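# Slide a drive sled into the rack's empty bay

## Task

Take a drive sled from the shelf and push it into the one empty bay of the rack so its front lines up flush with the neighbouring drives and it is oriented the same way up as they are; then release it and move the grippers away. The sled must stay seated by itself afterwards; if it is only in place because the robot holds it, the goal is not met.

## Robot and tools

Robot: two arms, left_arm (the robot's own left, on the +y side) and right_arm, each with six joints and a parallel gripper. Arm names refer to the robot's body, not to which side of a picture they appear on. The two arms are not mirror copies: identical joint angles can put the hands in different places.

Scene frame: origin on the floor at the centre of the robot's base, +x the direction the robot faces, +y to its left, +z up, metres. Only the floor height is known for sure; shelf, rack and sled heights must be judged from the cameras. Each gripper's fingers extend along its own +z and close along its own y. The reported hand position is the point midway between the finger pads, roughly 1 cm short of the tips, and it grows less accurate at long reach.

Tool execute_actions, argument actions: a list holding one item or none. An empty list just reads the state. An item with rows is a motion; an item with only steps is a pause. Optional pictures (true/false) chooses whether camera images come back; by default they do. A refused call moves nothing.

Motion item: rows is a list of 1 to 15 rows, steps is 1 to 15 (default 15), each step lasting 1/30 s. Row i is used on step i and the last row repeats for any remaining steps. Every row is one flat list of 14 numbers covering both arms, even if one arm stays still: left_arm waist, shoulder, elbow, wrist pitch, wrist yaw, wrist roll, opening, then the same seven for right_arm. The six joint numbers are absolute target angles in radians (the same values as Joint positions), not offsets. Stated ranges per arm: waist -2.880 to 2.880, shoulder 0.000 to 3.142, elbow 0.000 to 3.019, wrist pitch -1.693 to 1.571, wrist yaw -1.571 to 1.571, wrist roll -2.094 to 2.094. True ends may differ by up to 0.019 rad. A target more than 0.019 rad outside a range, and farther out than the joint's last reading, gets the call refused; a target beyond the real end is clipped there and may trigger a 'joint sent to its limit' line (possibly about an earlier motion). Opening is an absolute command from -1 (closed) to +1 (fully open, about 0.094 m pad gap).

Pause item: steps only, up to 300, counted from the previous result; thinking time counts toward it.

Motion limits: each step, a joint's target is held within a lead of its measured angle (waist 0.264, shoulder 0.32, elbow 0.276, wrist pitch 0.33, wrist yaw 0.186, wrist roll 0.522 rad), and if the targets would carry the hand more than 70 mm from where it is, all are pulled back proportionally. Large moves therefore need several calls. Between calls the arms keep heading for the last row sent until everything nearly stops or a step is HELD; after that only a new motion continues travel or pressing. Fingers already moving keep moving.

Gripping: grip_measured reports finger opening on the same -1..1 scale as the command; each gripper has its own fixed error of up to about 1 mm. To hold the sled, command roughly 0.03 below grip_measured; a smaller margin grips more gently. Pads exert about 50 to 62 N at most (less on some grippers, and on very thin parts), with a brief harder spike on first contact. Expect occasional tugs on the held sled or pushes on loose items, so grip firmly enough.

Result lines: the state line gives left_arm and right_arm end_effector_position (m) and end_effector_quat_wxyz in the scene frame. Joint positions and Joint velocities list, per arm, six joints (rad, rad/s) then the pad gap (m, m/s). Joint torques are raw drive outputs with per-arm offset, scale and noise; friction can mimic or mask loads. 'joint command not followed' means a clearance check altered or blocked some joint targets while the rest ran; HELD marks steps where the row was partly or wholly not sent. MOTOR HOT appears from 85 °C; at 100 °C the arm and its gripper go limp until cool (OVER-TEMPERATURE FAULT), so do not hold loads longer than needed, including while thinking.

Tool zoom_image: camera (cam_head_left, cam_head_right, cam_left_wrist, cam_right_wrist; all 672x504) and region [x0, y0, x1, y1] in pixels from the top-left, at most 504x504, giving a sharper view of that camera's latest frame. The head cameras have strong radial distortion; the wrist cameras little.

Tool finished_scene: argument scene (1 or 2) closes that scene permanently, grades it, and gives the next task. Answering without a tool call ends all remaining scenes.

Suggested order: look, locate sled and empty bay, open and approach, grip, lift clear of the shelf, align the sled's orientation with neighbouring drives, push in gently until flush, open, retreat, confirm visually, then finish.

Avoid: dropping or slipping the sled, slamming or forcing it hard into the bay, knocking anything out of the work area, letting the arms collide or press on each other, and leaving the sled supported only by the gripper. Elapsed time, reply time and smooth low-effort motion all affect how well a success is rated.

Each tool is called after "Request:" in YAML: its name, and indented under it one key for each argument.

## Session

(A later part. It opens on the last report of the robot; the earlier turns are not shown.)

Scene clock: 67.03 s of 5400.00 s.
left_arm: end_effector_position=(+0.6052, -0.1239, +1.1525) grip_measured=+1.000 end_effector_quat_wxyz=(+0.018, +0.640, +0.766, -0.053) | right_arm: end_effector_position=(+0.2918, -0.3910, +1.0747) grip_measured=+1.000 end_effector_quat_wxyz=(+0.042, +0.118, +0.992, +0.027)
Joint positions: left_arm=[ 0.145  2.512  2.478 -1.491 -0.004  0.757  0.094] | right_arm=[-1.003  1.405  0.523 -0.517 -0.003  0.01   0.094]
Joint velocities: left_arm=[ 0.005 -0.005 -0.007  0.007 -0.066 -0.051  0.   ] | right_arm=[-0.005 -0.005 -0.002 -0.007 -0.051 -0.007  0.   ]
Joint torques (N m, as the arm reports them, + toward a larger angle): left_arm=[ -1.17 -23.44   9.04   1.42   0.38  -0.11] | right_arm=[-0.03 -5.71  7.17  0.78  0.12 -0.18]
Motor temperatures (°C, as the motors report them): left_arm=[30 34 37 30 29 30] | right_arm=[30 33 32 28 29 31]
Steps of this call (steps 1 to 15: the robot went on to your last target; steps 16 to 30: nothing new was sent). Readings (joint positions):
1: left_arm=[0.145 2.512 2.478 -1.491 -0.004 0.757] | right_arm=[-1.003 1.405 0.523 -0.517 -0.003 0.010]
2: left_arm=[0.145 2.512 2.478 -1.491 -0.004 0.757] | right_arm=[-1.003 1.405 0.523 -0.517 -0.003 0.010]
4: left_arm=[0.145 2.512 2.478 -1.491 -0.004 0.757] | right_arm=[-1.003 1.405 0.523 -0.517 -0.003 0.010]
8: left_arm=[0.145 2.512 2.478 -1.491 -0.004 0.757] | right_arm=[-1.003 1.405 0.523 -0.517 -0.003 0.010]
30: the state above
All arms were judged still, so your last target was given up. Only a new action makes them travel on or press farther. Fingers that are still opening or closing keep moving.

Request:
execute_actions:
  actions:
    - {"rows": [[0.147, 2.523, 2.482, -1.465, 0.0, 0.75, 1.0, -1.0, 1.40, 0.55, -0.5, 0.0, 0.0, 1.0],[0.147, 2.526, 2.477, -1.46, 0.0, 0.75, 1.0, -1.0, 1.40, 0.55, -0.5, 0.0, 0.0, 1.0],[0.147, 2.529, 2.472, -1.456, 0.0, 0.75, 1.0, -1.0, 1.40, 0.55, -0.5, 0.0, 0.0, 1.0],[0.147, 2.532, 2.467, -1.452, 0.0, 0.75, 1.0, -1.0, 1.40, 0.55, -0.5, 0.0, 0.0, 1.0],[0.147, 2.535, 2.462, -1.448, 0.0, 0.75, 1.0, -1.0, 1.40, 0.55, -0.5, 0.0, 0.0, 1.0],[0.147, 2.538, 2.457, -1.444, 0.0, 0.75, 1.0, -1.0, 1.40, 0.55, -0.5, 0.0, 0.0, 1.0],[0.147, 2.541, 2.452, -1.44, 0.0, 0.75, 1.0, -1.0, 1.40, 0.55, -0.5, 0.0, 0.0, 1.0],[0.147, 2.544, 2.447, -1.436, 0.0, 0.75, 1.0, -1.0, 1.40, 0.55, -0.5, 0.0, 0.0, 1.0],[0.147, 2.547, 2.442, -1.432, 0.0, 0.75, 1.0, -1.0, 1.40, 0.55, -0.5, 0.0, 0.0, 1.0],[0.147, 2.55, 2.438, -1.428, 0.0, 0.75, 1.0, -1.0, 1.40, 0.55, -0.5, 0.0, 0.0, 1.0]], "steps": 15}
  pictures: false

Request:
execute_actions:
  actions:
    - {"steps": 30}

Scene clock: 69.47 s of 5400.00 s.
left_arm: end_effector_position=(+0.5968, -0.1236, +1.1106) grip_measured=+1.000 end_effector_quat_wxyz=(-0.001, +0.641, +0.766, -0.054) | right_arm: end_effector_position=(+0.2918, -0.3910, +1.0747) grip_measured=+1.000 end_effector_quat_wxyz=(+0.042, +0.118, +0.992, +0.027)
Joint positions: left_arm=[ 0.145  2.546  2.431 -1.449 -0.004  0.757  0.094] | right_arm=[-1.003  1.405  0.523 -0.517 -0.003  0.01   0.094]
Joint velocities: left_arm=[-0.005  0.112 -0.061  0.007  0.007  0.007  0.   ] | right_arm=[-0.005 -0.015  0.002  0.012 -0.007 -0.037  0.   ]
Joint torques (N m, as the arm reports them, + toward a larger angle): left_arm=[ -1.75 -25.02   8.95   1.36   0.42  -0.1 ] | right_arm=[-0.06 -5.72  7.17  0.8   0.12 -0.18]
Motor temperatures (°C, as the motors report them): left_arm=[30 34 37 30 29 30] | right_arm=[30 33 32 28 29 31]
Steps of this call (steps 1 to 58: nothing new was sent; steps 59 to 73: all 15 steps of this action). Readings (joint positions):
59: left_arm=[0.145 2.512 2.478 -1.490 -0.004 0.757] | right_arm=[-1.003 1.405 0.523 -0.517 -0.003 0.010]
60: left_arm=[0.145 2.512 2.477 -1.487 -0.004 0.757] | right_arm=[-1.003 1.405 0.523 -0.517 -0.003 0.010]
62: left_arm=[0.145 2.512 2.472 -1.480 -0.004 0.757] | right_arm=[-1.003 1.405 0.523 -0.517 -0.003 0.010]
66: left_arm=[0.145 2.517 2.455 -1.464 -0.004 0.757] | right_arm=[-1.003 1.405 0.523 -0.517 -0.003 0.010]
73: the state above

Scene clock: 70.47 s of 5400.00 s.
left_arm: end_effector_position=(+0.5952, -0.1236, +1.1048) grip_measured=+1.000 end_effector_quat_wxyz=(-0.005, +0.641, +0.765, -0.054) | right_arm: end_effector_position=(+0.2918, -0.3910, +1.0747) grip_measured=+1.000 end_effector_quat_wxyz=(+0.042, +0.118, +0.992, +0.027)
Joint positions: left_arm=[ 0.145  2.552  2.428 -1.446 -0.003  0.757  0.094] | right_arm=[-1.003  1.405  0.523 -0.517 -0.003  0.01   0.094]
Joint velocities: left_arm=[ 0.015 -0.005 -0.012  0.022 -0.022 -0.051  0.   ] | right_arm=[-0.005 -0.005 -0.007 -0.027  0.022 -0.081  0.   ]
Joint torques (N m, as the arm reports them, + toward a larger angle): left_arm=[ -1.57 -24.27   8.7    1.2    0.44  -0.11] | right_arm=[-0.01 -5.73  7.17  0.8   0.11 -0.17]
Motor temperatures (°C, as the motors report them): left_arm=[30 35 37 30 29 30] | right_arm=[30 33 32 28 29 31]
Steps of this call (steps 1 to 15: the robot went on to your last target; steps 16 to 30: nothing new was sent). Readings (joint positions):
1: left_arm=[0.145 2.549 2.429 -1.449 -0.004 0.757] | right_arm=[-1.003 1.405 0.523 -0.517 -0.003 0.010]
2: left_arm=[0.145 2.552 2.428 -1.449 -0.004 0.757] | right_arm=[-1.003 1.405 0.523 -0.517 -0.003 0.010]
4: left_arm=[0.145 2.552 2.428 -1.447 -0.004 0.757] | right_arm=[-1.003 1.405 0.523 -0.517 -0.003 0.010]
8: left_arm=[0.145 2.552 2.428 -1.446 -0.003 0.757] | right_arm=[-1.003 1.405 0.523 -0.517 -0.003 0.010]
30: the state above
All arms were judged still, so your last target was given up. Only a new action makes them travel on or press farther. Fingers that are still opening or closing keep moving.

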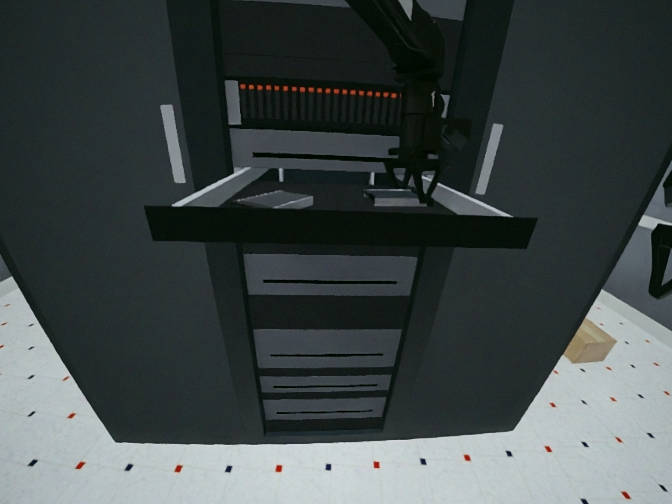

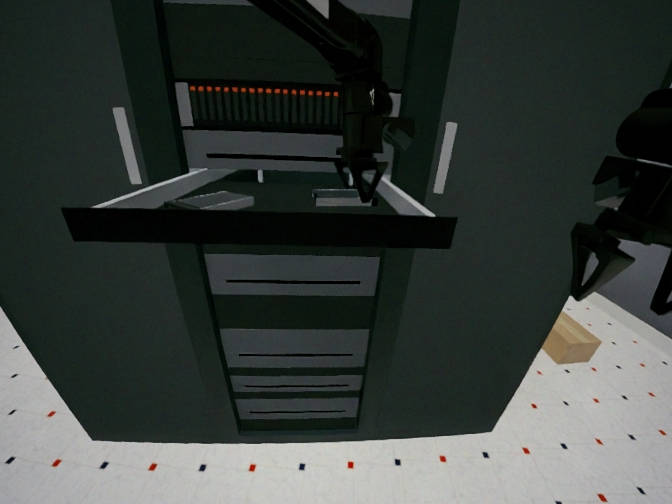

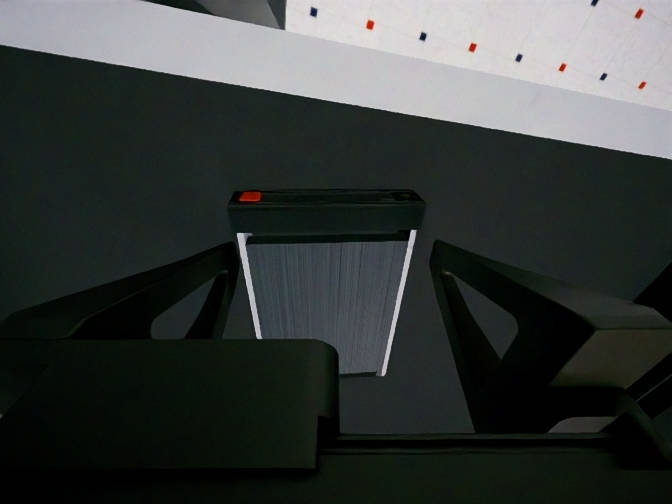

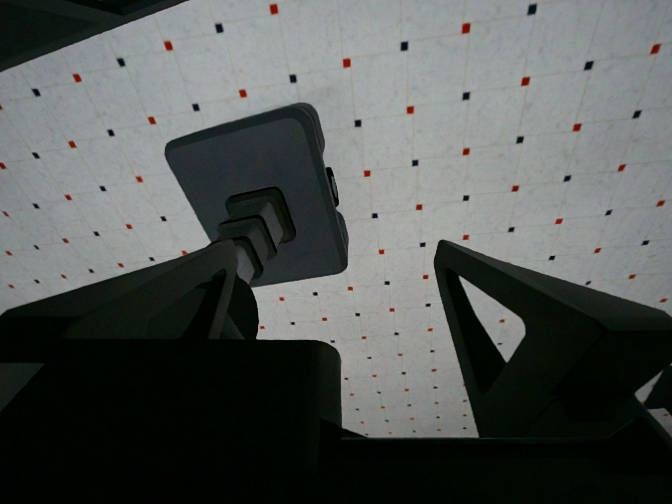

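Request:
zoom_image:
  camera: "cam_head_left"
  region: [340, 130, 480, 230]

Region (340, 130, 480, 230) of cam_head_left's 672x504 image, scaled by 3.600, with more detail than that image has; it fills the top 360 rows of this view, and the rest is white.

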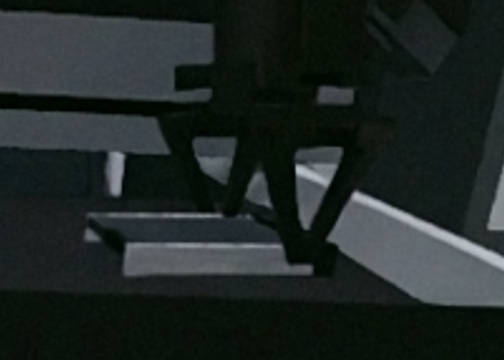

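Request:
execute_actions:
  actions:
    - {"rows": [[0.147, 2.556, 2.438, -1.428, 0.0, 0.75, 1.0, -1.0, 1.40, 0.55, -0.5, 0.0, 0.0, 1.0],[0.147, 2.56, 2.438, -1.428, 0.0, 0.75, 1.0, -1.0, 1.40, 0.55, -0.5, 0.0, 0.0, 1.0]], "steps": 15}
  pictures: false

Scene clock: 73.13 s of 5400.00 s.
left_arm: end_effector_position=(+0.5952, -0.1236, +1.1048) grip_measured=+1.000 end_effector_quat_wxyz=(-0.005, +0.641, +0.765, -0.054) | right_arm: end_effector_position=(+0.2918, -0.3910, +1.0747) grip_measured=+1.000 end_effector_quat_wxyz=(+0.042, +0.118, +0.992, +0.027)
Joint positions: left_arm=[ 0.145  2.552  2.428 -1.446 -0.003  0.757  0.094] | right_arm=[-1.003  1.405  0.523 -0.517 -0.003  0.01   0.094]
Joint velocities: left_arm=[-0.005 -0.005 -0.002 -0.012  0.037 -0.022  0.   ] | right_arm=[-0.015 -0.024  0.007 -0.012 -0.051 -0.022  0.   ]
Joint torques (N m, as the arm reports them, + toward a larger angle): left_arm=[ -1.79 -23.81   8.89   1.13   0.41  -0.12] | right_arm=[ 0.04 -5.78  7.19  0.8   0.12 -0.17]
Motor temperatures (°C, as the motors report them): left_arm=[30 35 36 30 29 30] | right_arm=[30 33 32 28 29 31]
Steps of this call (steps 1 to 65: nothing new was sent; steps 66 to 80: all 15 steps of this action). Readings (joint positions):
66: left_arm=[0.145 2.552 2.428 -1.446 -0.003 0.757] | right_arm=[-1.003 1.405 0.523 -0.517 -0.003 0.010]
67: left_arm=[0.145 2.552 2.428 -1.446 -0.003 0.757] | right_arm=[-1.003 1.405 0.523 -0.517 -0.003 0.010]
69: left_arm=[0.145 2.552 2.428 -1.446 -0.003 0.757] | right_arm=[-1.003 1.405 0.523 -0.517 -0.003 0.010]
73: left_arm=[0.145 2.552 2.428 -1.446 -0.003 0.757] | right_arm=[-1.003 1.405 0.523 -0.517 -0.003 0.010]
80: the state above

Request:
execute_actions:
  actions:
    - {"rows": [[0.147, 2.556, 2.438, -1.428, 0.0, 0.75, 0.9, -1.0, 1.40, 0.55, -0.5, 0.0, 0.0, 1.0],[0.147, 2.556, 2.438, -1.428, 0.0, 0.75, 0.85, -1.0, 1.40, 0.55, -0.5, 0.0, 0.0, 1.0],[0.147, 2.556, 2.438, -1.428, 0.0, 0.75, 0.8, -1.0, 1.40, 0.55, -0.5, 0.0, 0.0, 1.0],[0.147, 2.556, 2.438, -1.428, 0.0, 0.75, 0.75, -1.0, 1.40, 0.55, -0.5, 0.0, 0.0, 1.0],[0.147, 2.556, 2.438, -1.428, 0.0, 0.75, 0.7, -1.0, 1.40, 0.55, -0.5, 0.0, 0.0, 1.0],[0.147, 2.556, 2.438, -1.428, 0.0, 0.75, 0.65, -1.0, 1.40, 0.55, -0.5, 0.0, 0.0, 1.0],[0.147, 2.556, 2.438, -1.428, 0.0, 0.75, 0.6, -1.0, 1.40, 0.55, -0.5, 0.0, 0.0, 1.0],[0.147, 2.556, 2.438, -1.428, 0.0, 0.75, 0.55, -1.0, 1.40, 0.55, -0.5, 0.0, 0.0, 1.0],[0.147, 2.556, 2.438, -1.428, 0.0, 0.75, 0.5, -1.0, 1.40, 0.55, -0.5, 0.0, 0.0, 1.0]], "steps": 15}
  pictures: false

Request:
execute_actions:
  actions:
    - {"steps": 20}

Scene clock: 75.23 s of 5400.00 s.
left_arm: end_effector_position=(+0.5953, -0.1238, +1.1048) grip_measured=+0.570 end_effector_quat_wxyz=(-0.005, +0.641, +0.765, -0.055) | right_arm: end_effector_position=(+0.2918, -0.3910, +1.0747) grip_measured=+1.000 end_effector_quat_wxyz=(+0.042, +0.118, +0.992, +0.027)
Joint positions: left_arm=[ 0.145  2.552  2.428 -1.446 -0.003  0.757  0.074] | right_arm=[-1.003  1.405  0.523 -0.517 -0.003  0.01   0.094]
Joint velocities: left_arm=[-0.005  0.005 -0.002  0.007  0.022 -0.066  0.   ] | right_arm=[-0.005  0.015 -0.007  0.012 -0.066 -0.037  0.   ]
Joint torques (N m, as the arm reports them, + toward a larger angle): left_arm=[ -1.27 -23.62   8.77   1.31   0.4   -0.11] | right_arm=[ 0.03 -5.79  7.18  0.81  0.11 -0.18]
Motor temperatures (°C, as the motors report them): left_arm=[30 35 36 30 29 30] | right_arm=[30 33 32 28 29 31]
Steps of this call (steps 1 to 15: the robot went on to your last target; steps 16 to 48: nothing new was sent; steps 49 to 63: all 15 steps of this action). Readings (joint positions):
49: left_arm=[0.145 2.552 2.428 -1.446 -0.003 0.757] | right_arm=[-1.003 1.405 0.523 -0.517 -0.003 0.010]
50: left_arm=[0.145 2.552 2.428 -1.446 -0.003 0.757] | right_arm=[-1.003 1.405 0.523 -0.517 -0.003 0.010]
52: left_arm=[0.145 2.552 2.428 -1.446 -0.003 0.757] | right_arm=[-1.003 1.405 0.523 -0.517 -0.003 0.010]
56: left_arm=[0.145 2.552 2.428 -1.446 -0.003 0.757] | right_arm=[-1.003 1.405 0.523 -0.517 -0.003 0.010]
63: the state above

Scene clock: 75.90 s of 5400.00 s.
left_arm: end_effector_position=(+0.5953, -0.1238, +1.1048) grip_measured=+0.570 end_effector_quat_wxyz=(-0.005, +0.641, +0.765, -0.055) | right_arm: end_effector_position=(+0.2918, -0.3910, +1.0747) grip_measured=+1.000 end_effector_quat_wxyz=(+0.042, +0.118, +0.992, +0.027)
Joint positions: left_arm=[ 0.145  2.552  2.428 -1.446 -0.003  0.757  0.074] | right_arm=[-1.003  1.405  0.523 -0.517 -0.003  0.01   0.094]
Joint velocities: left_arm=[ 0.005 -0.015  0.002 -0.017 -0.037  0.022  0.   ] | right_arm=[ 0.005 -0.005  0.002 -0.012  0.007 -0.022  0.   ]
Joint torques (N m, as the arm reports them, + toward a larger angle): left_arm=[ -1.8  -23.31   8.74   1.16   0.42  -0.13] | right_arm=[-0.01 -5.76  7.18  0.8   0.12 -0.18]
Motor temperatures (°C, as the motors report them): left_arm=[30 35 36 30 29 30] | right_arm=[30 33 32 28 29 31]
Steps of this call (steps 1 to 15: the robot went on to your last target; steps 16 to 20: nothing new was sent). Readings (joint positions):
1: left_arm=[0.145 2.552 2.428 -1.446 -0.003 0.757] | right_arm=[-1.003 1.405 0.523 -0.517 -0.003 0.010]
2: left_arm=[0.145 2.552 2.428 -1.446 -0.003 0.757] | right_arm=[-1.003 1.405 0.523 -0.517 -0.003 0.010]
4: left_arm=[0.145 2.552 2.428 -1.446 -0.003 0.757] | right_arm=[-1.003 1.405 0.523 -0.517 -0.003 0.010]
8: left_arm=[0.145 2.552 2.428 -1.446 -0.003 0.757] | right_arm=[-1.003 1.405 0.523 -0.517 -0.003 0.010]
20: the state above
All arms were judged still, so your last target was given up. Only a new action makes them travel on or press farther. Fingers that are still opening or closing keep moving.

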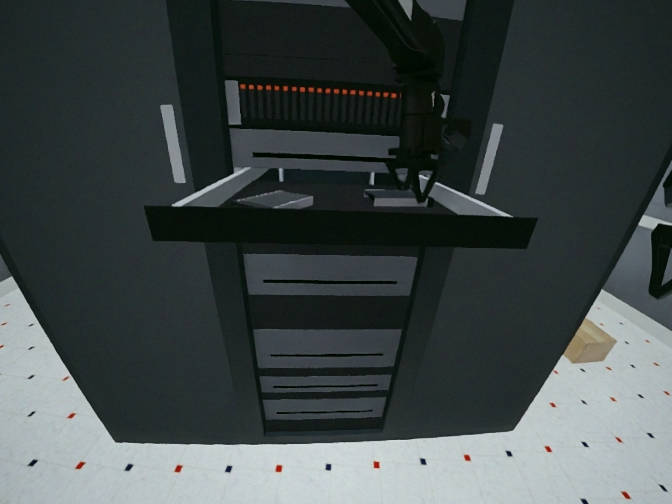

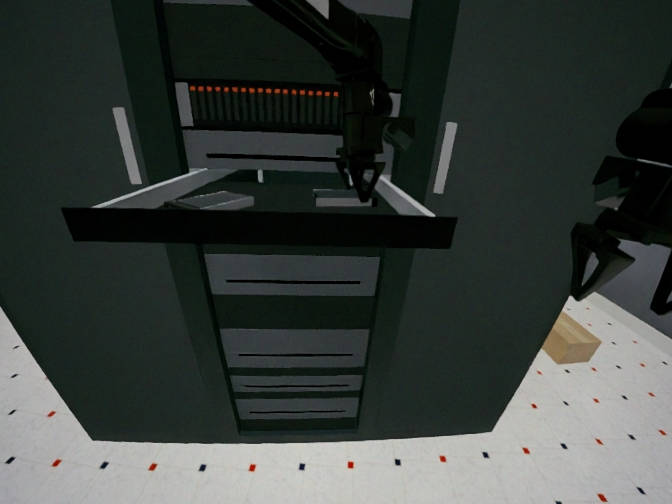

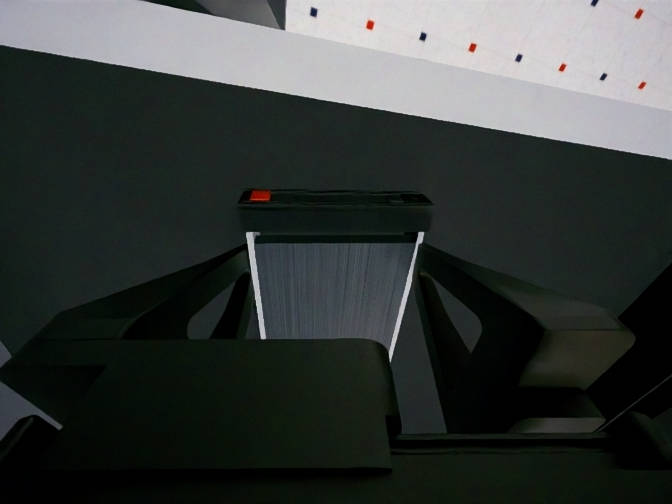

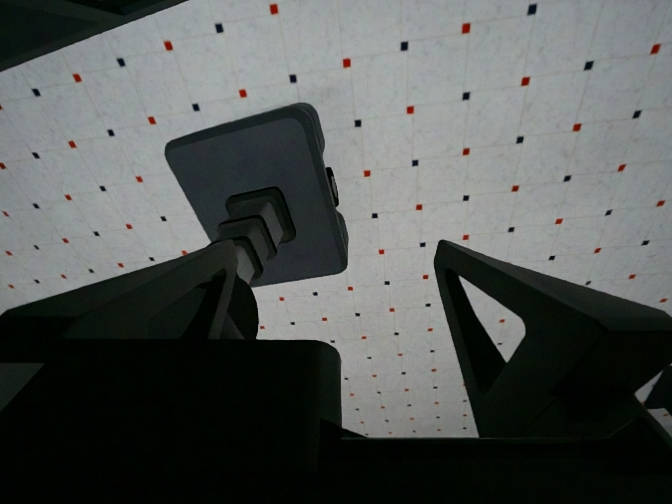

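Request:
execute_actions:
  actions:
    - {"rows": [[0.147, 2.53, 2.46, -1.44, 0.0, 0.75, 0.5, -1.0, 1.40, 0.55, -0.5, 0.0, 0.0, 1.0],[0.147, 2.51, 2.46, -1.45, 0.0, 0.75, 0.5, -1.0, 1.40, 0.55, -0.5, 0.0, 0.0, 1.0],[0.147, 2.49, 2.46, -1.46, 0.0, 0.75, 0.5, -1.0, 1.40, 0.55, -0.5, 0.0, 0.0, 1.0],[0.147, 2.47, 2.46, -1.47, 0.0, 0.75, 0.5, -1.0, 1.40, 0.55, -0.5, 0.0, 0.0, 1.0],[0.147, 2.45, 2.46, -1.48, 0.0, 0.75, 0.5, -1.0, 1.40, 0.55, -0.5, 0.0, 0.0, 1.0],[0.147, 2.43, 2.46, -1.49, 0.0, 0.75, 0.5, -1.0, 1.40, 0.55, -0.5, 0.0, 0.0, 1.0],[0.147, 2.41, 2.46, -1.50, 0.0, 0.75, 0.5, -1.0, 1.40, 0.55, -0.5, 0.0, 0.0, 1.0],[0.147, 2.39, 2.46, -1.51, 0.0, 0.75, 0.5, -1.0, 1.40, 0.55, -0.5, 0.0, 0.0, 1.0],[0.147, 2.37, 2.46, -1.52, 0.0, 0.75, 0.5, -1.0, 1.40, 0.55, -0.5, 0.0, 0.0, 1.0],[0.147, 2.35, 2.46, -1.53, 0.0, 0.75, 0.5, -1.0, 1.40, 0.55, -0.5, 0.0, 0.0, 1.0]], "steps": 15}
  pictures: false

Request:
execute_actions:
  actions:
    - {"steps": 20}

Scene clock: 82.67 s of 5400.00 s.
left_arm: end_effector_position=(+0.6004, -0.1169, +1.1816) grip_measured=+0.570 end_effector_quat_wxyz=(+0.024, +0.640, +0.766, -0.053) | right_arm: end_effector_position=(+0.2918, -0.3910, +1.0747) grip_measured=+1.000 end_effector_quat_wxyz=(+0.042, +0.118, +0.992, +0.027)
Joint positions: left_arm=[ 0.145  2.446  2.428 -1.494 -0.003  0.757  0.074] | right_arm=[-1.003  1.405  0.523 -0.517 -0.003  0.01   0.094]
Joint velocities: left_arm=[-0.005 -0.415 -0.027 -0.11   0.081 -0.022  0.   ] | right_arm=[-0.005 -0.005 -0.007 -0.012  0.007 -0.007  0.   ]
Joint torques (N m, as the arm reports them, + toward a larger angle): left_arm=[ -1.63 -27.48   9.98  -0.14   0.34  -0.11] | right_arm=[ 0.03 -5.75  7.2   0.8   0.11 -0.18]
Motor temperatures (°C, as the motors report them): left_arm=[30 35 36 30 29 30] | right_arm=[30 33 32 28 29 31]
Steps of this call (steps 1 to 90: nothing new was sent; then 3.27 s passed at rest; steps 91 to 105: all 15 steps of this action). Readings (joint positions):
91: left_arm=[0.145 2.552 2.428 -1.446 -0.003 0.757] | right_arm=[-1.003 1.405 0.523 -0.517 -0.003 0.010]
92: left_arm=[0.145 2.552 2.428 -1.446 -0.003 0.757] | right_arm=[-1.003 1.405 0.523 -0.517 -0.003 0.010]
94: left_arm=[0.145 2.549 2.428 -1.447 -0.003 0.757] | right_arm=[-1.003 1.405 0.523 -0.517 -0.003 0.010]
98: left_arm=[0.145 2.527 2.428 -1.461 -0.003 0.757] | right_arm=[-1.003 1.405 0.523 -0.517 -0.003 0.010]
105: the state above

Scene clock: 83.33 s of 5400.00 s.
left_arm: end_effector_position=(+0.6041, -0.1105, +1.2473) grip_measured=+0.570 end_effector_quat_wxyz=(+0.060, +0.637, +0.767, -0.050) | right_arm: end_effector_position=(+0.2918, -0.3910, +1.0747) grip_measured=+1.000 end_effector_quat_wxyz=(+0.042, +0.118, +0.992, +0.027)
Joint positions: left_arm=[ 0.145  2.355  2.428 -1.513 -0.003  0.757  0.074] | right_arm=[-1.003  1.405  0.523 -0.517 -0.003  0.01   0.094]
Joint velocities: left_arm=[-0.015  0.005 -0.002 -0.002  0.022 -0.037 -0.   ] | right_arm=[-0.005 -0.005 -0.002 -0.007 -0.081  0.022  0.   ]
Joint torques (N m, as the arm reports them, + toward a larger angle): left_arm=[ -1.86 -23.21  10.63   0.21   0.4   -0.15] | right_arm=[-0.04 -5.73  7.2   0.78  0.11 -0.17]
Motor temperatures (°C, as the motors report them): left_arm=[30 35 36 30 29 30] | right_arm=[30 33 32 28 29 31]
Steps of this call (steps 1 to 20: the robot went on to your last target). Readings (joint positions):
1: left_arm=[0.145 2.432 2.428 -1.498 -0.003 0.757] | right_arm=[-1.003 1.405 0.523 -0.517 -0.003 0.010]
2: left_arm=[0.145 2.418 2.428 -1.502 -0.003 0.757] | right_arm=[-1.003 1.405 0.523 -0.517 -0.003 0.010]
4: left_arm=[0.145 2.392 2.428 -1.508 -0.003 0.757] | right_arm=[-1.003 1.405 0.523 -0.517 -0.003 0.010]
8: left_arm=[0.145 2.357 2.428 -1.511 -0.003 0.757] | right_arm=[-1.003 1.405 0.523 -0.517 -0.003 0.010]
20: the state above

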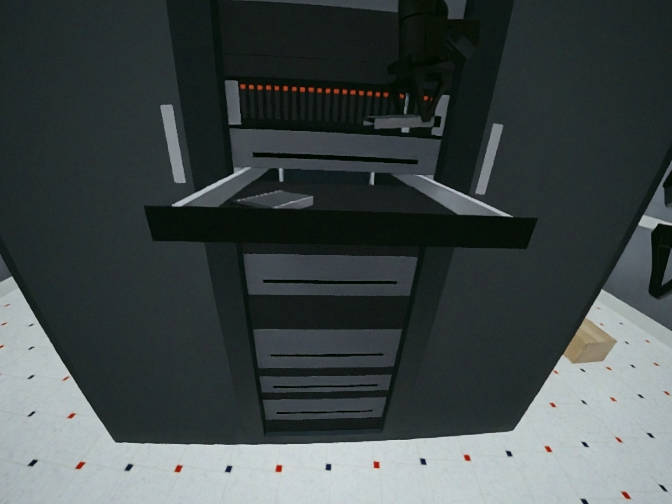

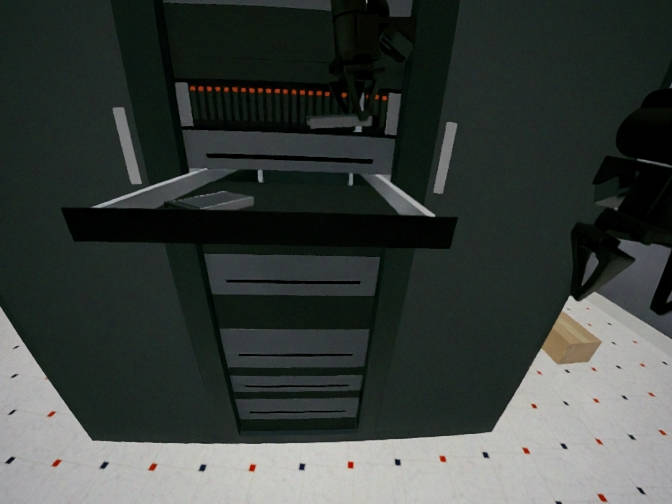

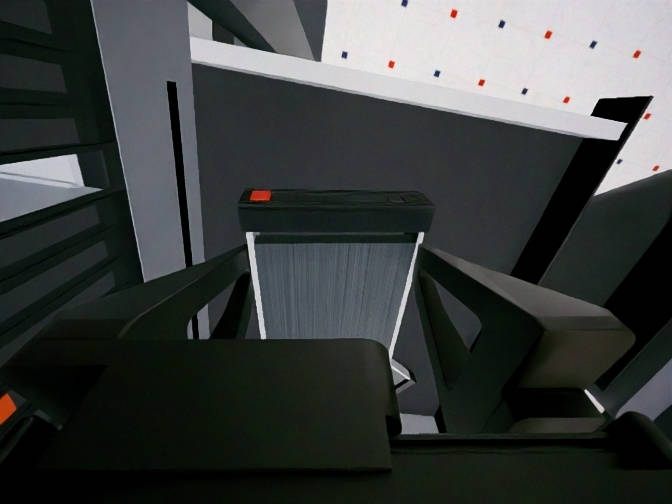

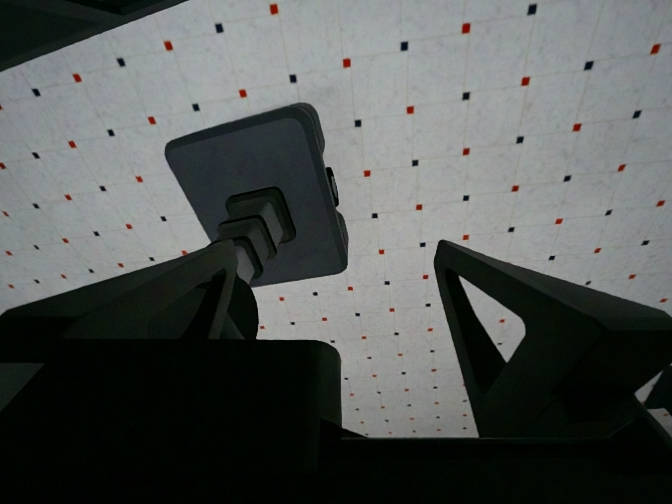

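Request:
execute_actions:
  actions:
    - {"rows": [[0.15, 2.32, 2.40, -1.51, 0.0, 0.75, 0.5, -1.0, 1.40, 0.55, -0.5, 0.0, 0.0, 1.0],[0.155, 2.29, 2.36, -1.505, 0.0, 0.75, 0.5, -1.0, 1.40, 0.55, -0.5, 0.0, 0.0, 1.0],[0.16, 2.26, 2.32, -1.50, 0.0, 0.75, 0.5, -1.0, 1.40, 0.55, -0.5, 0.0, 0.0, 1.0],[0.165, 2.23, 2.28, -1.495, 0.0, 0.75, 0.5, -1.0, 1.40, 0.55, -0.5, 0.0, 0.0, 1.0],[0.17, 2.20, 2.24, -1.49, 0.0, 0.75, 0.5, -1.0, 1.40, 0.55, -0.5, 0.0, 0.0, 1.0],[0.175, 2.17, 2.20, -1.485, 0.0, 0.75, 0.5, -1.0, 1.40, 0.55, -0.5, 0.0, 0.0, 1.0],[0.18, 2.14, 2.16, -1.48, 0.0, 0.75, 0.5, -1.0, 1.40, 0.55, -0.5, 0.0, 0.0, 1.0],[0.185, 2.11, 2.12, -1.475, 0.0, 0.75, 0.5, -1.0, 1.40, 0.55, -0.5, 0.0, 0.0, 1.0],[0.19, 2.08, 2.08, -1.47, 0.0, 0.75, 0.5, -1.0, 1.40, 0.55, -0.5, 0.0, 0.0, 1.0],[0.195, 2.05, 2.04, -1.465, 0.0, 0.75, 0.5, -1.0, 1.40, 0.55, -0.5, 0.0, 0.0, 1.0],[0.20, 2.02, 2.00, -1.46, 0.0, 0.75, 0.5, -1.0, 1.40, 0.55, -0.5, 0.0, 0.0, 1.0],[0.205, 1.99, 1.96, -1.455, 0.0, 0.75, 0.5, -1.0, 1.40, 0.55, -0.5, 0.0, 0.0, 1.0],[0.21, 1.96, 1.92, -1.45, 0.0, 0.75, 0.5, -1.0, 1.40, 0.55, -0.5, 0.0, 0.0, 1.0],[0.215, 1.93, 1.88, -1.445, 0.0, 0.75, 0.5, -1.0, 1.40, 0.55, -0.5, 0.0, 0.0, 1.0],[0.22, 1.90, 1.84, -1.44, 0.0, 0.75, 0.5, -1.0, 1.40, 0.55, -0.5, 0.0, 0.0, 1.0]], "steps": 15}
  pictures: false

Request:
execute_actions:
  actions:
    - {"rows": [[0.225, 1.87, 1.80, -1.43, 0.05, 0.78, 0.5, -1.0, 1.40, 0.55, -0.5, 0.0, 0.0, 1.0],[0.23, 1.84, 1.76, -1.42, 0.10, 0.81, 0.5, -1.0, 1.40, 0.55, -0.5, 0.0, 0.0, 1.0],[0.235, 1.81, 1.72, -1.41, 0.15, 0.84, 0.5, -1.0, 1.40, 0.55, -0.5, 0.0, 0.0, 1.0],[0.24, 1.78, 1.68, -1.40, 0.20, 0.87, 0.5, -1.0, 1.40, 0.55, -0.5, 0.0, 0.0, 1.0],[0.245, 1.75, 1.64, -1.39, 0.25, 0.90, 0.5, -1.0, 1.40, 0.55, -0.5, 0.0, 0.0, 1.0],[0.25, 1.72, 1.60, -1.38, 0.30, 0.93, 0.5, -1.0, 1.40, 0.55, -0.5, 0.0, 0.0, 1.0],[0.255, 1.69, 1.56, -1.37, 0.35, 0.96, 0.5, -1.0, 1.40, 0.55, -0.5, 0.0, 0.0, 1.0],[0.26, 1.66, 1.52, -1.36, 0.40, 0.99, 0.5, -1.0, 1.40, 0.55, -0.5, 0.0, 0.0, 1.0],[0.265, 1.63, 1.48, -1.35, 0.45, 1.02, 0.5, -1.0, 1.40, 0.55, -0.5, 0.0, 0.0, 1.0],[0.27, 1.60, 1.44, -1.34, 0.50, 1.05, 0.5, -1.0, 1.40, 0.55, -0.5, 0.0, 0.0, 1.0],[0.27, 1.57, 1.40, -1.33, 0.55, 1.08, 0.5, -1.0, 1.40, 0.55, -0.5, 0.0, 0.0, 1.0],[0.27, 1.54, 1.36, -1.32, 0.60, 1.11, 0.5, -1.0, 1.40, 0.55, -0.5, 0.0, 0.0, 1.0],[0.27, 1.51, 1.32, -1.31, 0.65, 1.14, 0.5, -1.0, 1.40, 0.55, -0.5, 0.0, 0.0, 1.0],[0.27, 1.49, 1.29, -1.30, 0.70, 1.17, 0.5, -1.0, 1.40, 0.55, -0.5, 0.0, 0.0, 1.0],[0.27, 1.47, 1.26, -1.30, 0.75, 1.20, 0.5, -1.0, 1.40, 0.55, -0.5, 0.0, 0.0, 1.0]], "steps": 15}
  pictures: false

Request:
execute_actions:
  actions:
    - {"steps": 30}
  pictures: false

Scene clock: 88.57 s of 5400.00 s.
left_arm: end_effector_position=(+0.5213, -0.0027, +1.2677) grip_measured=+0.570 end_effector_quat_wxyz=(-0.011, +0.619, +0.783, -0.055) | right_arm: end_effector_position=(+0.2918, -0.3910, +1.0747) grip_measured=+1.000 end_effector_quat_wxyz=(+0.042, +0.118, +0.992, +0.027)
Joint positions: left_arm=[ 0.201  2.005  1.893 -1.467 -0.003  0.757  0.074] | right_arm=[-1.003  1.405  0.523 -0.517 -0.003  0.01   0.094]
Joint velocities: left_arm=[ 0.23  -1.118 -1.101  0.173 -0.007  0.051  0.   ] | right_arm=[-0.005 -0.015 -0.002  0.012 -0.007  0.037  0.   ]
Joint torques (N m, as the arm reports them, + toward a larger angle): left_arm=[ -0.74 -21.78   9.06   1.     0.35  -0.11] | right_arm=[-0.03 -5.8   7.2   0.8   0.12 -0.18]
Motor temperatures (°C, as the motors report them): left_arm=[30 36 36 30 29 30] | right_arm=[30 33 32 28 29 31]
Steps of this call (steps 1 to 15: the robot went on to your last target; steps 16 to 90: nothing new was sent; then 1.73 s passed at rest; steps 91 to 105: all 15 steps of this action). Readings (joint positions):
91: left_arm=[0.145 2.354 2.423 -1.512 -0.003 0.757] | right_arm=[-1.003 1.405 0.523 -0.517 -0.003 0.010]
92: left_arm=[0.145 2.347 2.406 -1.511 -0.003 0.757] | right_arm=[-1.003 1.405 0.523 -0.517 -0.003 0.010]
94: left_arm=[0.146 2.317 2.338 -1.508 -0.003 0.757] | right_arm=[-1.003 1.405 0.523 -0.517 -0.003 0.010]
98: left_arm=[0.156 2.228 2.166 -1.501 -0.003 0.757] | right_arm=[-1.003 1.405 0.523 -0.517 -0.003 0.010]
105: the state above

Scene clock: 89.07 s of 5400.00 s.
left_arm: end_effector_position=(+0.3432, +0.0245, +1.3459) grip_measured=+0.570 end_effector_quat_wxyz=(+0.100, +0.652, +0.649, -0.380) | right_arm: end_effector_position=(+0.2918, -0.3910, +1.0747) grip_measured=+1.000 end_effector_quat_wxyz=(+0.042, +0.117, +0.992, +0.027)
Joint positions: left_arm=[ 0.264  1.526  1.305 -1.332  0.699  1.063  0.074] | right_arm=[-1.003  1.405  0.523 -0.517 -0.003  0.009  0.094]
Joint velocities: left_arm=[-0.005 -0.689 -1.018  0.183  1.282  0.799  0.   ] | right_arm=[-0.005 -0.005 -0.012 -0.017 -0.022 -0.051  0.   ]
Joint torques (N m, as the arm reports them, + toward a larger angle): left_arm=[  0.14 -14.     9.17   1.33   0.76   0.07] | right_arm=[-0.01 -5.75  7.2   0.81  0.12 -0.18]
Motor temperatures (°C, as the motors report them): left_arm=[30 36 36 30 29 30] | right_arm=[30 33 32 28 29 31]
Steps of this call (steps 1 to 15: all 15 steps of this action). Readings (joint positions):
1: left_arm=[0.210 1.967 1.855 -1.461 0.017 0.758] | right_arm=[-1.003 1.405 0.523 -0.517 -0.003 0.009]
2: left_arm=[0.219 1.929 1.817 -1.455 0.057 0.764] | right_arm=[-1.003 1.405 0.523 -0.517 -0.003 0.009]
4: left_arm=[0.236 1.854 1.742 -1.437 0.152 0.789] | right_arm=[-1.003 1.405 0.523 -0.517 -0.003 0.009]
8: left_arm=[0.256 1.718 1.588 -1.398 0.351 0.872] | right_arm=[-1.003 1.405 0.523 -0.517 -0.003 0.009]
15: the state above

Scene clock: 90.07 s of 5400.00 s.
left_arm: end_effector_position=(+0.3229, +0.0299, +1.3488) grip_measured=+0.570 end_effector_quat_wxyz=(+0.129, +0.683, +0.602, -0.392) | right_arm: end_effector_position=(+0.2918, -0.3910, +1.0747) grip_measured=+1.000 end_effector_quat_wxyz=(+0.042, +0.117, +0.992, +0.027)
Joint positions: left_arm=[ 0.264  1.476  1.241 -1.319  0.743  1.185  0.074] | right_arm=[-1.003  1.405  0.523 -0.517 -0.003  0.009  0.094]
Joint velocities: left_arm=[-0.024  0.005  0.012  0.007 -0.022 -0.022 -0.   ] | right_arm=[-0.005 -0.015 -0.007  0.002 -0.081 -0.051  0.   ]
Joint torques (N m, as the arm reports them, + toward a larger angle): left_arm=[  0.14 -12.54   9.19   1.25   1.01   0.12] | right_arm=[-0.03 -5.78  7.2   0.79  0.11 -0.18]
Motor temperatures (°C, as the motors report them): left_arm=[30 35 36 30 29 30] | right_arm=[30 33 32 28 29 31]
Steps of this call (steps 1 to 30: the robot went on to your last target). Readings (joint positions):
1: left_arm=[0.264 1.505 1.274 -1.331 0.727 1.087] | right_arm=[-1.003 1.405 0.523 -0.517 -0.003 0.009]
2: left_arm=[0.264 1.490 1.254 -1.331 0.737 1.107] | right_arm=[-1.003 1.405 0.523 -0.517 -0.003 0.009]
4: left_arm=[0.264 1.477 1.241 -1.331 0.741 1.136] | right_arm=[-1.003 1.405 0.523 -0.517 -0.003 0.009]
8: left_arm=[0.264 1.476 1.241 -1.321 0.743 1.165] | right_arm=[-1.003 1.405 0.523 -0.517 -0.003 0.009]
30: the state above
All arms were judged still, so your last target was given up. Only a new action makes them travel on or press farther. Fingers that are still opening or closing keep moving.

Request:
execute_actions:
  actions:
    - {"rows": [[0.27, 1.47, 1.26, -1.22, 0.78, 1.22, 0.5, -1.0, 1.40, 0.55, -0.5, 0.0, 0.0, 1.0],[0.27, 1.47, 1.26, -1.14, 0.80, 1.25, 0.5, -1.0, 1.40, 0.55, -0.5, 0.0, 0.0, 1.0],[0.27, 1.47, 1.26, -1.06, 0.82, 1.28, 0.5, -1.0, 1.40, 0.55, -0.5, 0.0, 0.0, 1.0],[0.27, 1.47, 1.26, -0.98, 0.84, 1.31, 0.5, -1.0, 1.40, 0.55, -0.5, 0.0, 0.0, 1.0],[0.27, 1.47, 1.26, -0.90, 0.86, 1.34, 0.5, -1.0, 1.40, 0.55, -0.5, 0.0, 0.0, 1.0],[0.27, 1.47, 1.26, -0.82, 0.88, 1.37, 0.5, -1.0, 1.40, 0.55, -0.5, 0.0, 0.0, 1.0],[0.27, 1.47, 1.26, -0.74, 0.90, 1.40, 0.5, -1.0, 1.40, 0.55, -0.5, 0.0, 0.0, 1.0],[0.27, 1.47, 1.26, -0.66, 0.92, 1.43, 0.5, -1.0, 1.40, 0.55, -0.5, 0.0, 0.0, 1.0],[0.27, 1.47, 1.26, -0.58, 0.94, 1.46, 0.5, -1.0, 1.40, 0.55, -0.5, 0.0, 0.0, 1.0],[0.27, 1.47, 1.26, -0.50, 0.96, 1.49, 0.5, -1.0, 1.40, 0.55, -0.5, 0.0, 0.0, 1.0],[0.27, 1.47, 1.26, -0.42, 0.98, 1.52, 0.5, -1.0, 1.40, 0.55, -0.5, 0.0, 0.0, 1.0],[0.27, 1.47, 1.26, -0.34, 1.00, 1.55, 0.5, -1.0, 1.40, 0.55, -0.5, 0.0, 0.0, 1.0],[0.27, 1.47, 1.26, -0.26, 1.02, 1.57, 0.5, -1.0, 1.40, 0.55, -0.5, 0.0, 0.0, 1.0],[0.27, 1.47, 1.26, -0.18, 1.04, 1.58, 0.5, -1.0, 1.40, 0.55, -0.5, 0.0, 0.0, 1.0],[0.27, 1.47, 1.26, -0.10, 1.06, 1.58, 0.5, -1.0, 1.40, 0.55, -0.5, 0.0, 0.0, 1.0]], "steps": 15}
  pictures: false

Request:
execute_actions:
  actions:
    - {"rows": [[0.27, 1.50, 1.25, -0.03, 1.06, 1.58, 0.5, -1.0, 1.40, 0.55, -0.5, 0.0, 0.0, 1.0],[0.27, 1.535, 1.24, 0.04, 1.06, 1.58, 0.5, -1.0, 1.40, 0.55, -0.5, 0.0, 0.0, 1.0],[0.27, 1.57, 1.23, 0.11, 1.06, 1.58, 0.5, -1.0, 1.40, 0.55, -0.5, 0.0, 0.0, 1.0],[0.27, 1.605, 1.22, 0.18, 1.06, 1.58, 0.5, -1.0, 1.40, 0.55, -0.5, 0.0, 0.0, 1.0],[0.27, 1.64, 1.21, 0.25, 1.06, 1.58, 0.5, -1.0, 1.40, 0.55, -0.5, 0.0, 0.0, 1.0],[0.27, 1.675, 1.20, 0.32, 1.06, 1.58, 0.5, -1.0, 1.40, 0.55, -0.5, 0.0, 0.0, 1.0],[0.27, 1.71, 1.19, 0.39, 1.06, 1.58, 0.5, -1.0, 1.40, 0.55, -0.5, 0.0, 0.0, 1.0],[0.27, 1.745, 1.18, 0.46, 1.06, 1.58, 0.5, -1.0, 1.40, 0.55, -0.5, 0.0, 0.0, 1.0],[0.27, 1.78, 1.17, 0.53, 1.06, 1.58, 0.5, -1.0, 1.40, 0.55, -0.5, 0.0, 0.0, 1.0],[0.27, 1.815, 1.165, 0.60, 1.06, 1.58, 0.5, -1.0, 1.40, 0.55, -0.5, 0.0, 0.0, 1.0],[0.27, 1.85, 1.16, 0.66, 1.06, 1.58, 0.5, -1.0, 1.40, 0.55, -0.5, 0.0, 0.0, 1.0],[0.27, 1.885, 1.155, 0.72, 1.06, 1.58, 0.5, -1.0, 1.40, 0.55, -0.5, 0.0, 0.0, 1.0],[0.27, 1.92, 1.15, 0.78, 1.06, 1.58, 0.5, -1.0, 1.40, 0.55, -0.5, 0.0, 0.0, 1.0],[0.27, 1.955, 1.145, 0.84, 1.06, 1.58, 0.5, -1.0, 1.40, 0.55, -0.5, 0.0, 0.0, 1.0],[0.27, 1.99, 1.14, 0.89, 1.06, 1.58, 0.5, -1.0, 1.40, 0.55, -0.5, 0.0, 0.0, 1.0]], "steps": 15}
  pictures: false

Request:
execute_actions:
  actions:
    - {"steps": 40}

Scene clock: 94.47 s of 5400.00 s.
left_arm: end_effector_position=(+0.4350, -0.0554, +1.4649) grip_measured=+0.570 end_effector_quat_wxyz=(+0.604, +0.736, +0.215, -0.217) | right_arm: end_effector_position=(+0.2918, -0.3910, +1.0747) grip_measured=+1.000 end_effector_quat_wxyz=(+0.042, +0.117, +0.992, +0.027)
Joint positions: left_arm=[ 0.264  1.476  1.238 -0.292  1.035  1.485  0.074] | right_arm=[-1.003  1.405  0.523 -0.517 -0.003  0.009  0.094]
Joint velocities: left_arm=[-0.005 -0.005 -0.012  2.332  0.505  0.535 -0.001] | right_arm=[-0.015 -0.005 -0.002  0.002  0.007  0.007  0.   ]
Joint torques (N m, as the arm reports them, + toward a larger angle): left_arm=[ -0.53 -13.42  10.54   2.04   0.7    0.01] | right_arm=[ 0.05 -5.76  7.2   0.8   0.12 -0.18]
Motor temperatures (°C, as the motors report them): left_arm=[30 34 36 30 29 30] | right_arm=[30 33 32 28 29 31]
Steps of this call (steps 1 to 90: nothing new was sent; then 0.90 s passed at rest; steps 91 to 105: all 15 steps of this action). Readings (joint positions):
91: left_arm=[0.264 1.476 1.240 -1.308 0.756 1.187] | right_arm=[-1.003 1.405 0.523 -0.517 -0.003 0.009]
92: left_arm=[0.264 1.476 1.239 -1.273 0.775 1.195] | right_arm=[-1.003 1.405 0.523 -0.517 -0.003 0.009]
94: left_arm=[0.264 1.476 1.238 -1.152 0.814 1.223] | right_arm=[-1.003 1.405 0.523 -0.517 -0.003 0.009]
98: left_arm=[0.264 1.476 1.238 -0.845 0.894 1.309] | right_arm=[-1.003 1.405 0.523 -0.517 -0.003 0.009]
105: the state above

Scene clock: 94.97 s of 5400.00 s.
left_arm: end_effector_position=(+0.4944, -0.1108, +1.3105) grip_measured=+0.570 end_effector_quat_wxyz=(+0.727, +0.684, +0.042, -0.047) | right_arm: end_effector_position=(+0.2918, -0.3910, +1.0747) grip_measured=+1.000 end_effector_quat_wxyz=(+0.042, +0.117, +0.992, +0.027)
Joint positions: left_arm=[0.264 1.924 1.15  0.734 1.058 1.557 0.074] | right_arm=[-1.003  1.405  0.523 -0.517 -0.003  0.009  0.094]
Joint velocities: left_arm=[ 0.005  1.441 -0.232  1.78  -0.037  0.007  0.001] | right_arm=[-0.015 -0.015  0.002  0.007  0.007 -0.022  0.   ]
Joint torques (N m, as the arm reports them, + toward a larger angle): left_arm=[ -0.71 -19.07   6.97   2.33   0.27   0.04] | right_arm=[-0.01 -5.73  7.21  0.79  0.12 -0.18]
Motor temperatures (°C, as the motors report them): left_arm=[30 34 36 30 29 30] | right_arm=[30 33 32 28 29 31]
Steps of this call (steps 1 to 15: all 15 steps of this action). Readings (joint positions):
1: left_arm=[0.264 1.478 1.238 -0.214 1.047 1.501] | right_arm=[-1.003 1.405 0.523 -0.517 -0.003 0.009]
2: left_arm=[0.264 1.482 1.238 -0.138 1.053 1.513] | right_arm=[-1.003 1.405 0.523 -0.517 -0.003 0.009]
4: left_arm=[0.264 1.505 1.238 0.013 1.057 1.531] | right_arm=[-1.003 1.405 0.523 -0.517 -0.003 0.009]
8: left_arm=[0.264 1.615 1.224 0.271 1.058 1.546] | right_arm=[-1.003 1.405 0.523 -0.517 -0.003 0.009]
15: the state above

Scene clock: 96.30 s of 5400.00 s.
left_arm: end_effector_position=(+0.4807, -0.1093, +1.2596) grip_measured=+0.570 end_effector_quat_wxyz=(+0.725, +0.685, +0.043, -0.048) | right_arm: end_effector_position=(+0.2918, -0.3910, +1.0747) grip_measured=+1.000 end_effector_quat_wxyz=(+0.042, +0.117, +0.992, +0.027)
Joint positions: left_arm=[0.264 2.005 1.1   0.859 1.058 1.562 0.074] | right_arm=[-1.003  1.405  0.523 -0.517 -0.003  0.009  0.094]
Joint velocities: left_arm=[-0.005 -0.024 -0.017 -0.022 -0.066 -0.022 -0.   ] | right_arm=[ 0.005 -0.005  0.002 -0.032  0.037  0.022  0.   ]
Joint torques (N m, as the arm reports them, + toward a larger angle): left_arm=[ -0.38 -17.48   8.68   2.91   0.28   0.05] | right_arm=[-0.05 -5.77  7.16  0.82  0.11 -0.18]
Motor temperatures (°C, as the motors report them): left_arm=[30 34 36 30 29 30] | right_arm=[30 33 32 28 29 31]
Steps of this call (steps 1 to 30: the robot went on to your last target; steps 31 to 40: nothing new was sent). Readings (joint positions):
1: left_arm=[0.264 1.969 1.142 0.782 1.058 1.559] | right_arm=[-1.003 1.405 0.523 -0.517 -0.003 0.009]
2: left_arm=[0.264 2.006 1.133 0.808 1.058 1.560] | right_arm=[-1.003 1.405 0.523 -0.517 -0.003 0.009]
4: left_arm=[0.264 2.052 1.113 0.824 1.058 1.562] | right_arm=[-1.003 1.405 0.523 -0.517 -0.003 0.009]
8: left_arm=[0.264 2.060 1.099 0.837 1.058 1.562] | right_arm=[-1.003 1.405 0.523 -0.517 -0.003 0.009]
40: the state above
All arms were judged still, so your last target was given up. Only a new action makes them travel on or press farther. Fingers that are still opening or closing keep moving.

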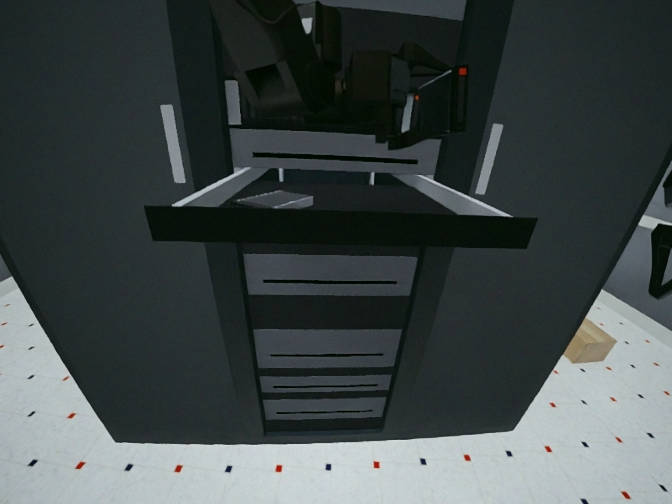

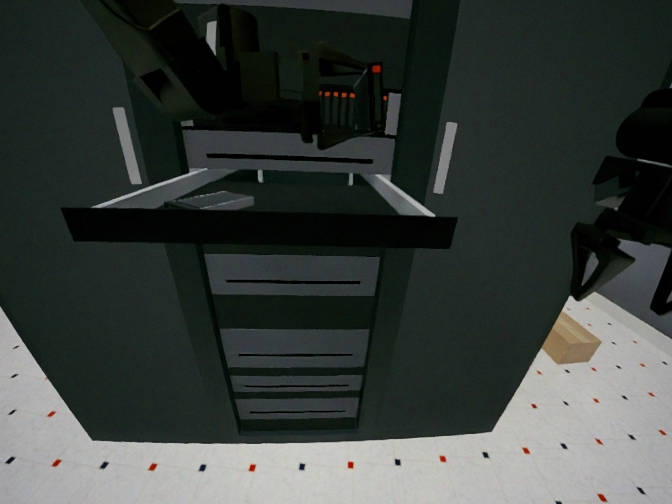

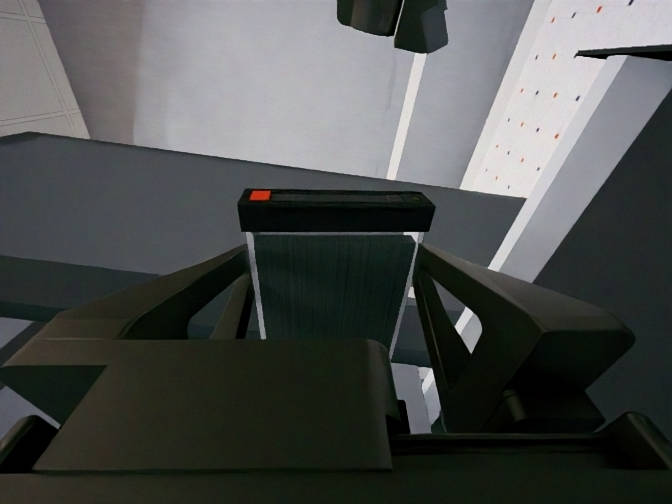

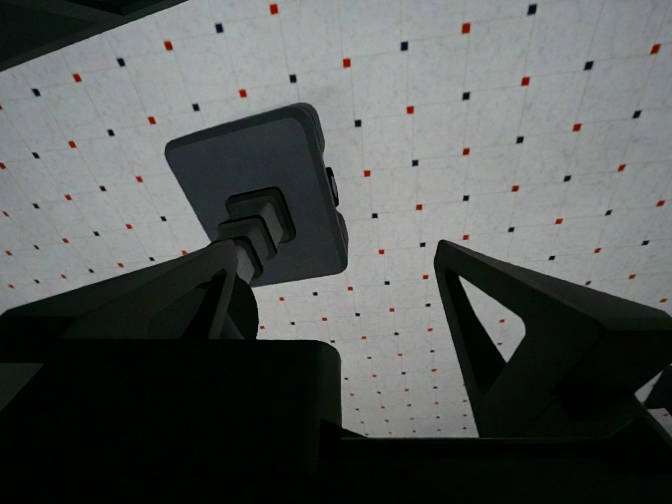

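Request:
zoom_image:
  camera: "cam_head_right"
  region: [280, 30, 440, 170]

Request:
zoom_image:
  camera: "cam_head_left"
  region: [340, 30, 500, 170]

Region (280, 30, 440, 170) of cam_head_right's 672x504 image, scaled by 3.150, with more detail than that image has; it fills the top 441 rows of this view, and the rest is white.

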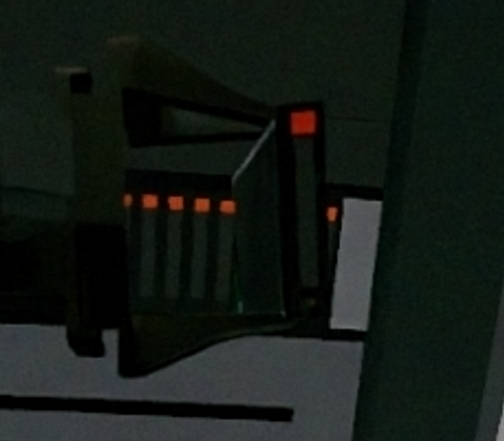

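Region (340, 30, 500, 170) of cam_head_left's 672x504 image, scaled by 3.150, with more detail than that image has; it fills the top 441 rows of this view, and the rest is white.

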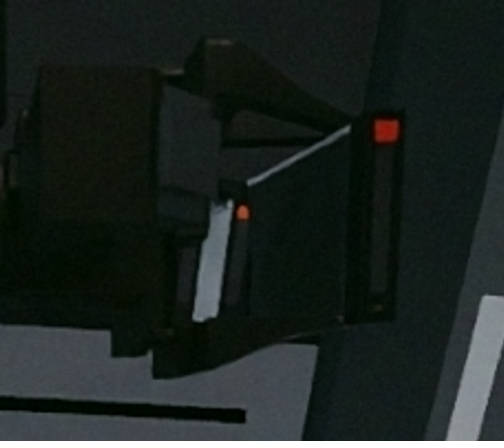

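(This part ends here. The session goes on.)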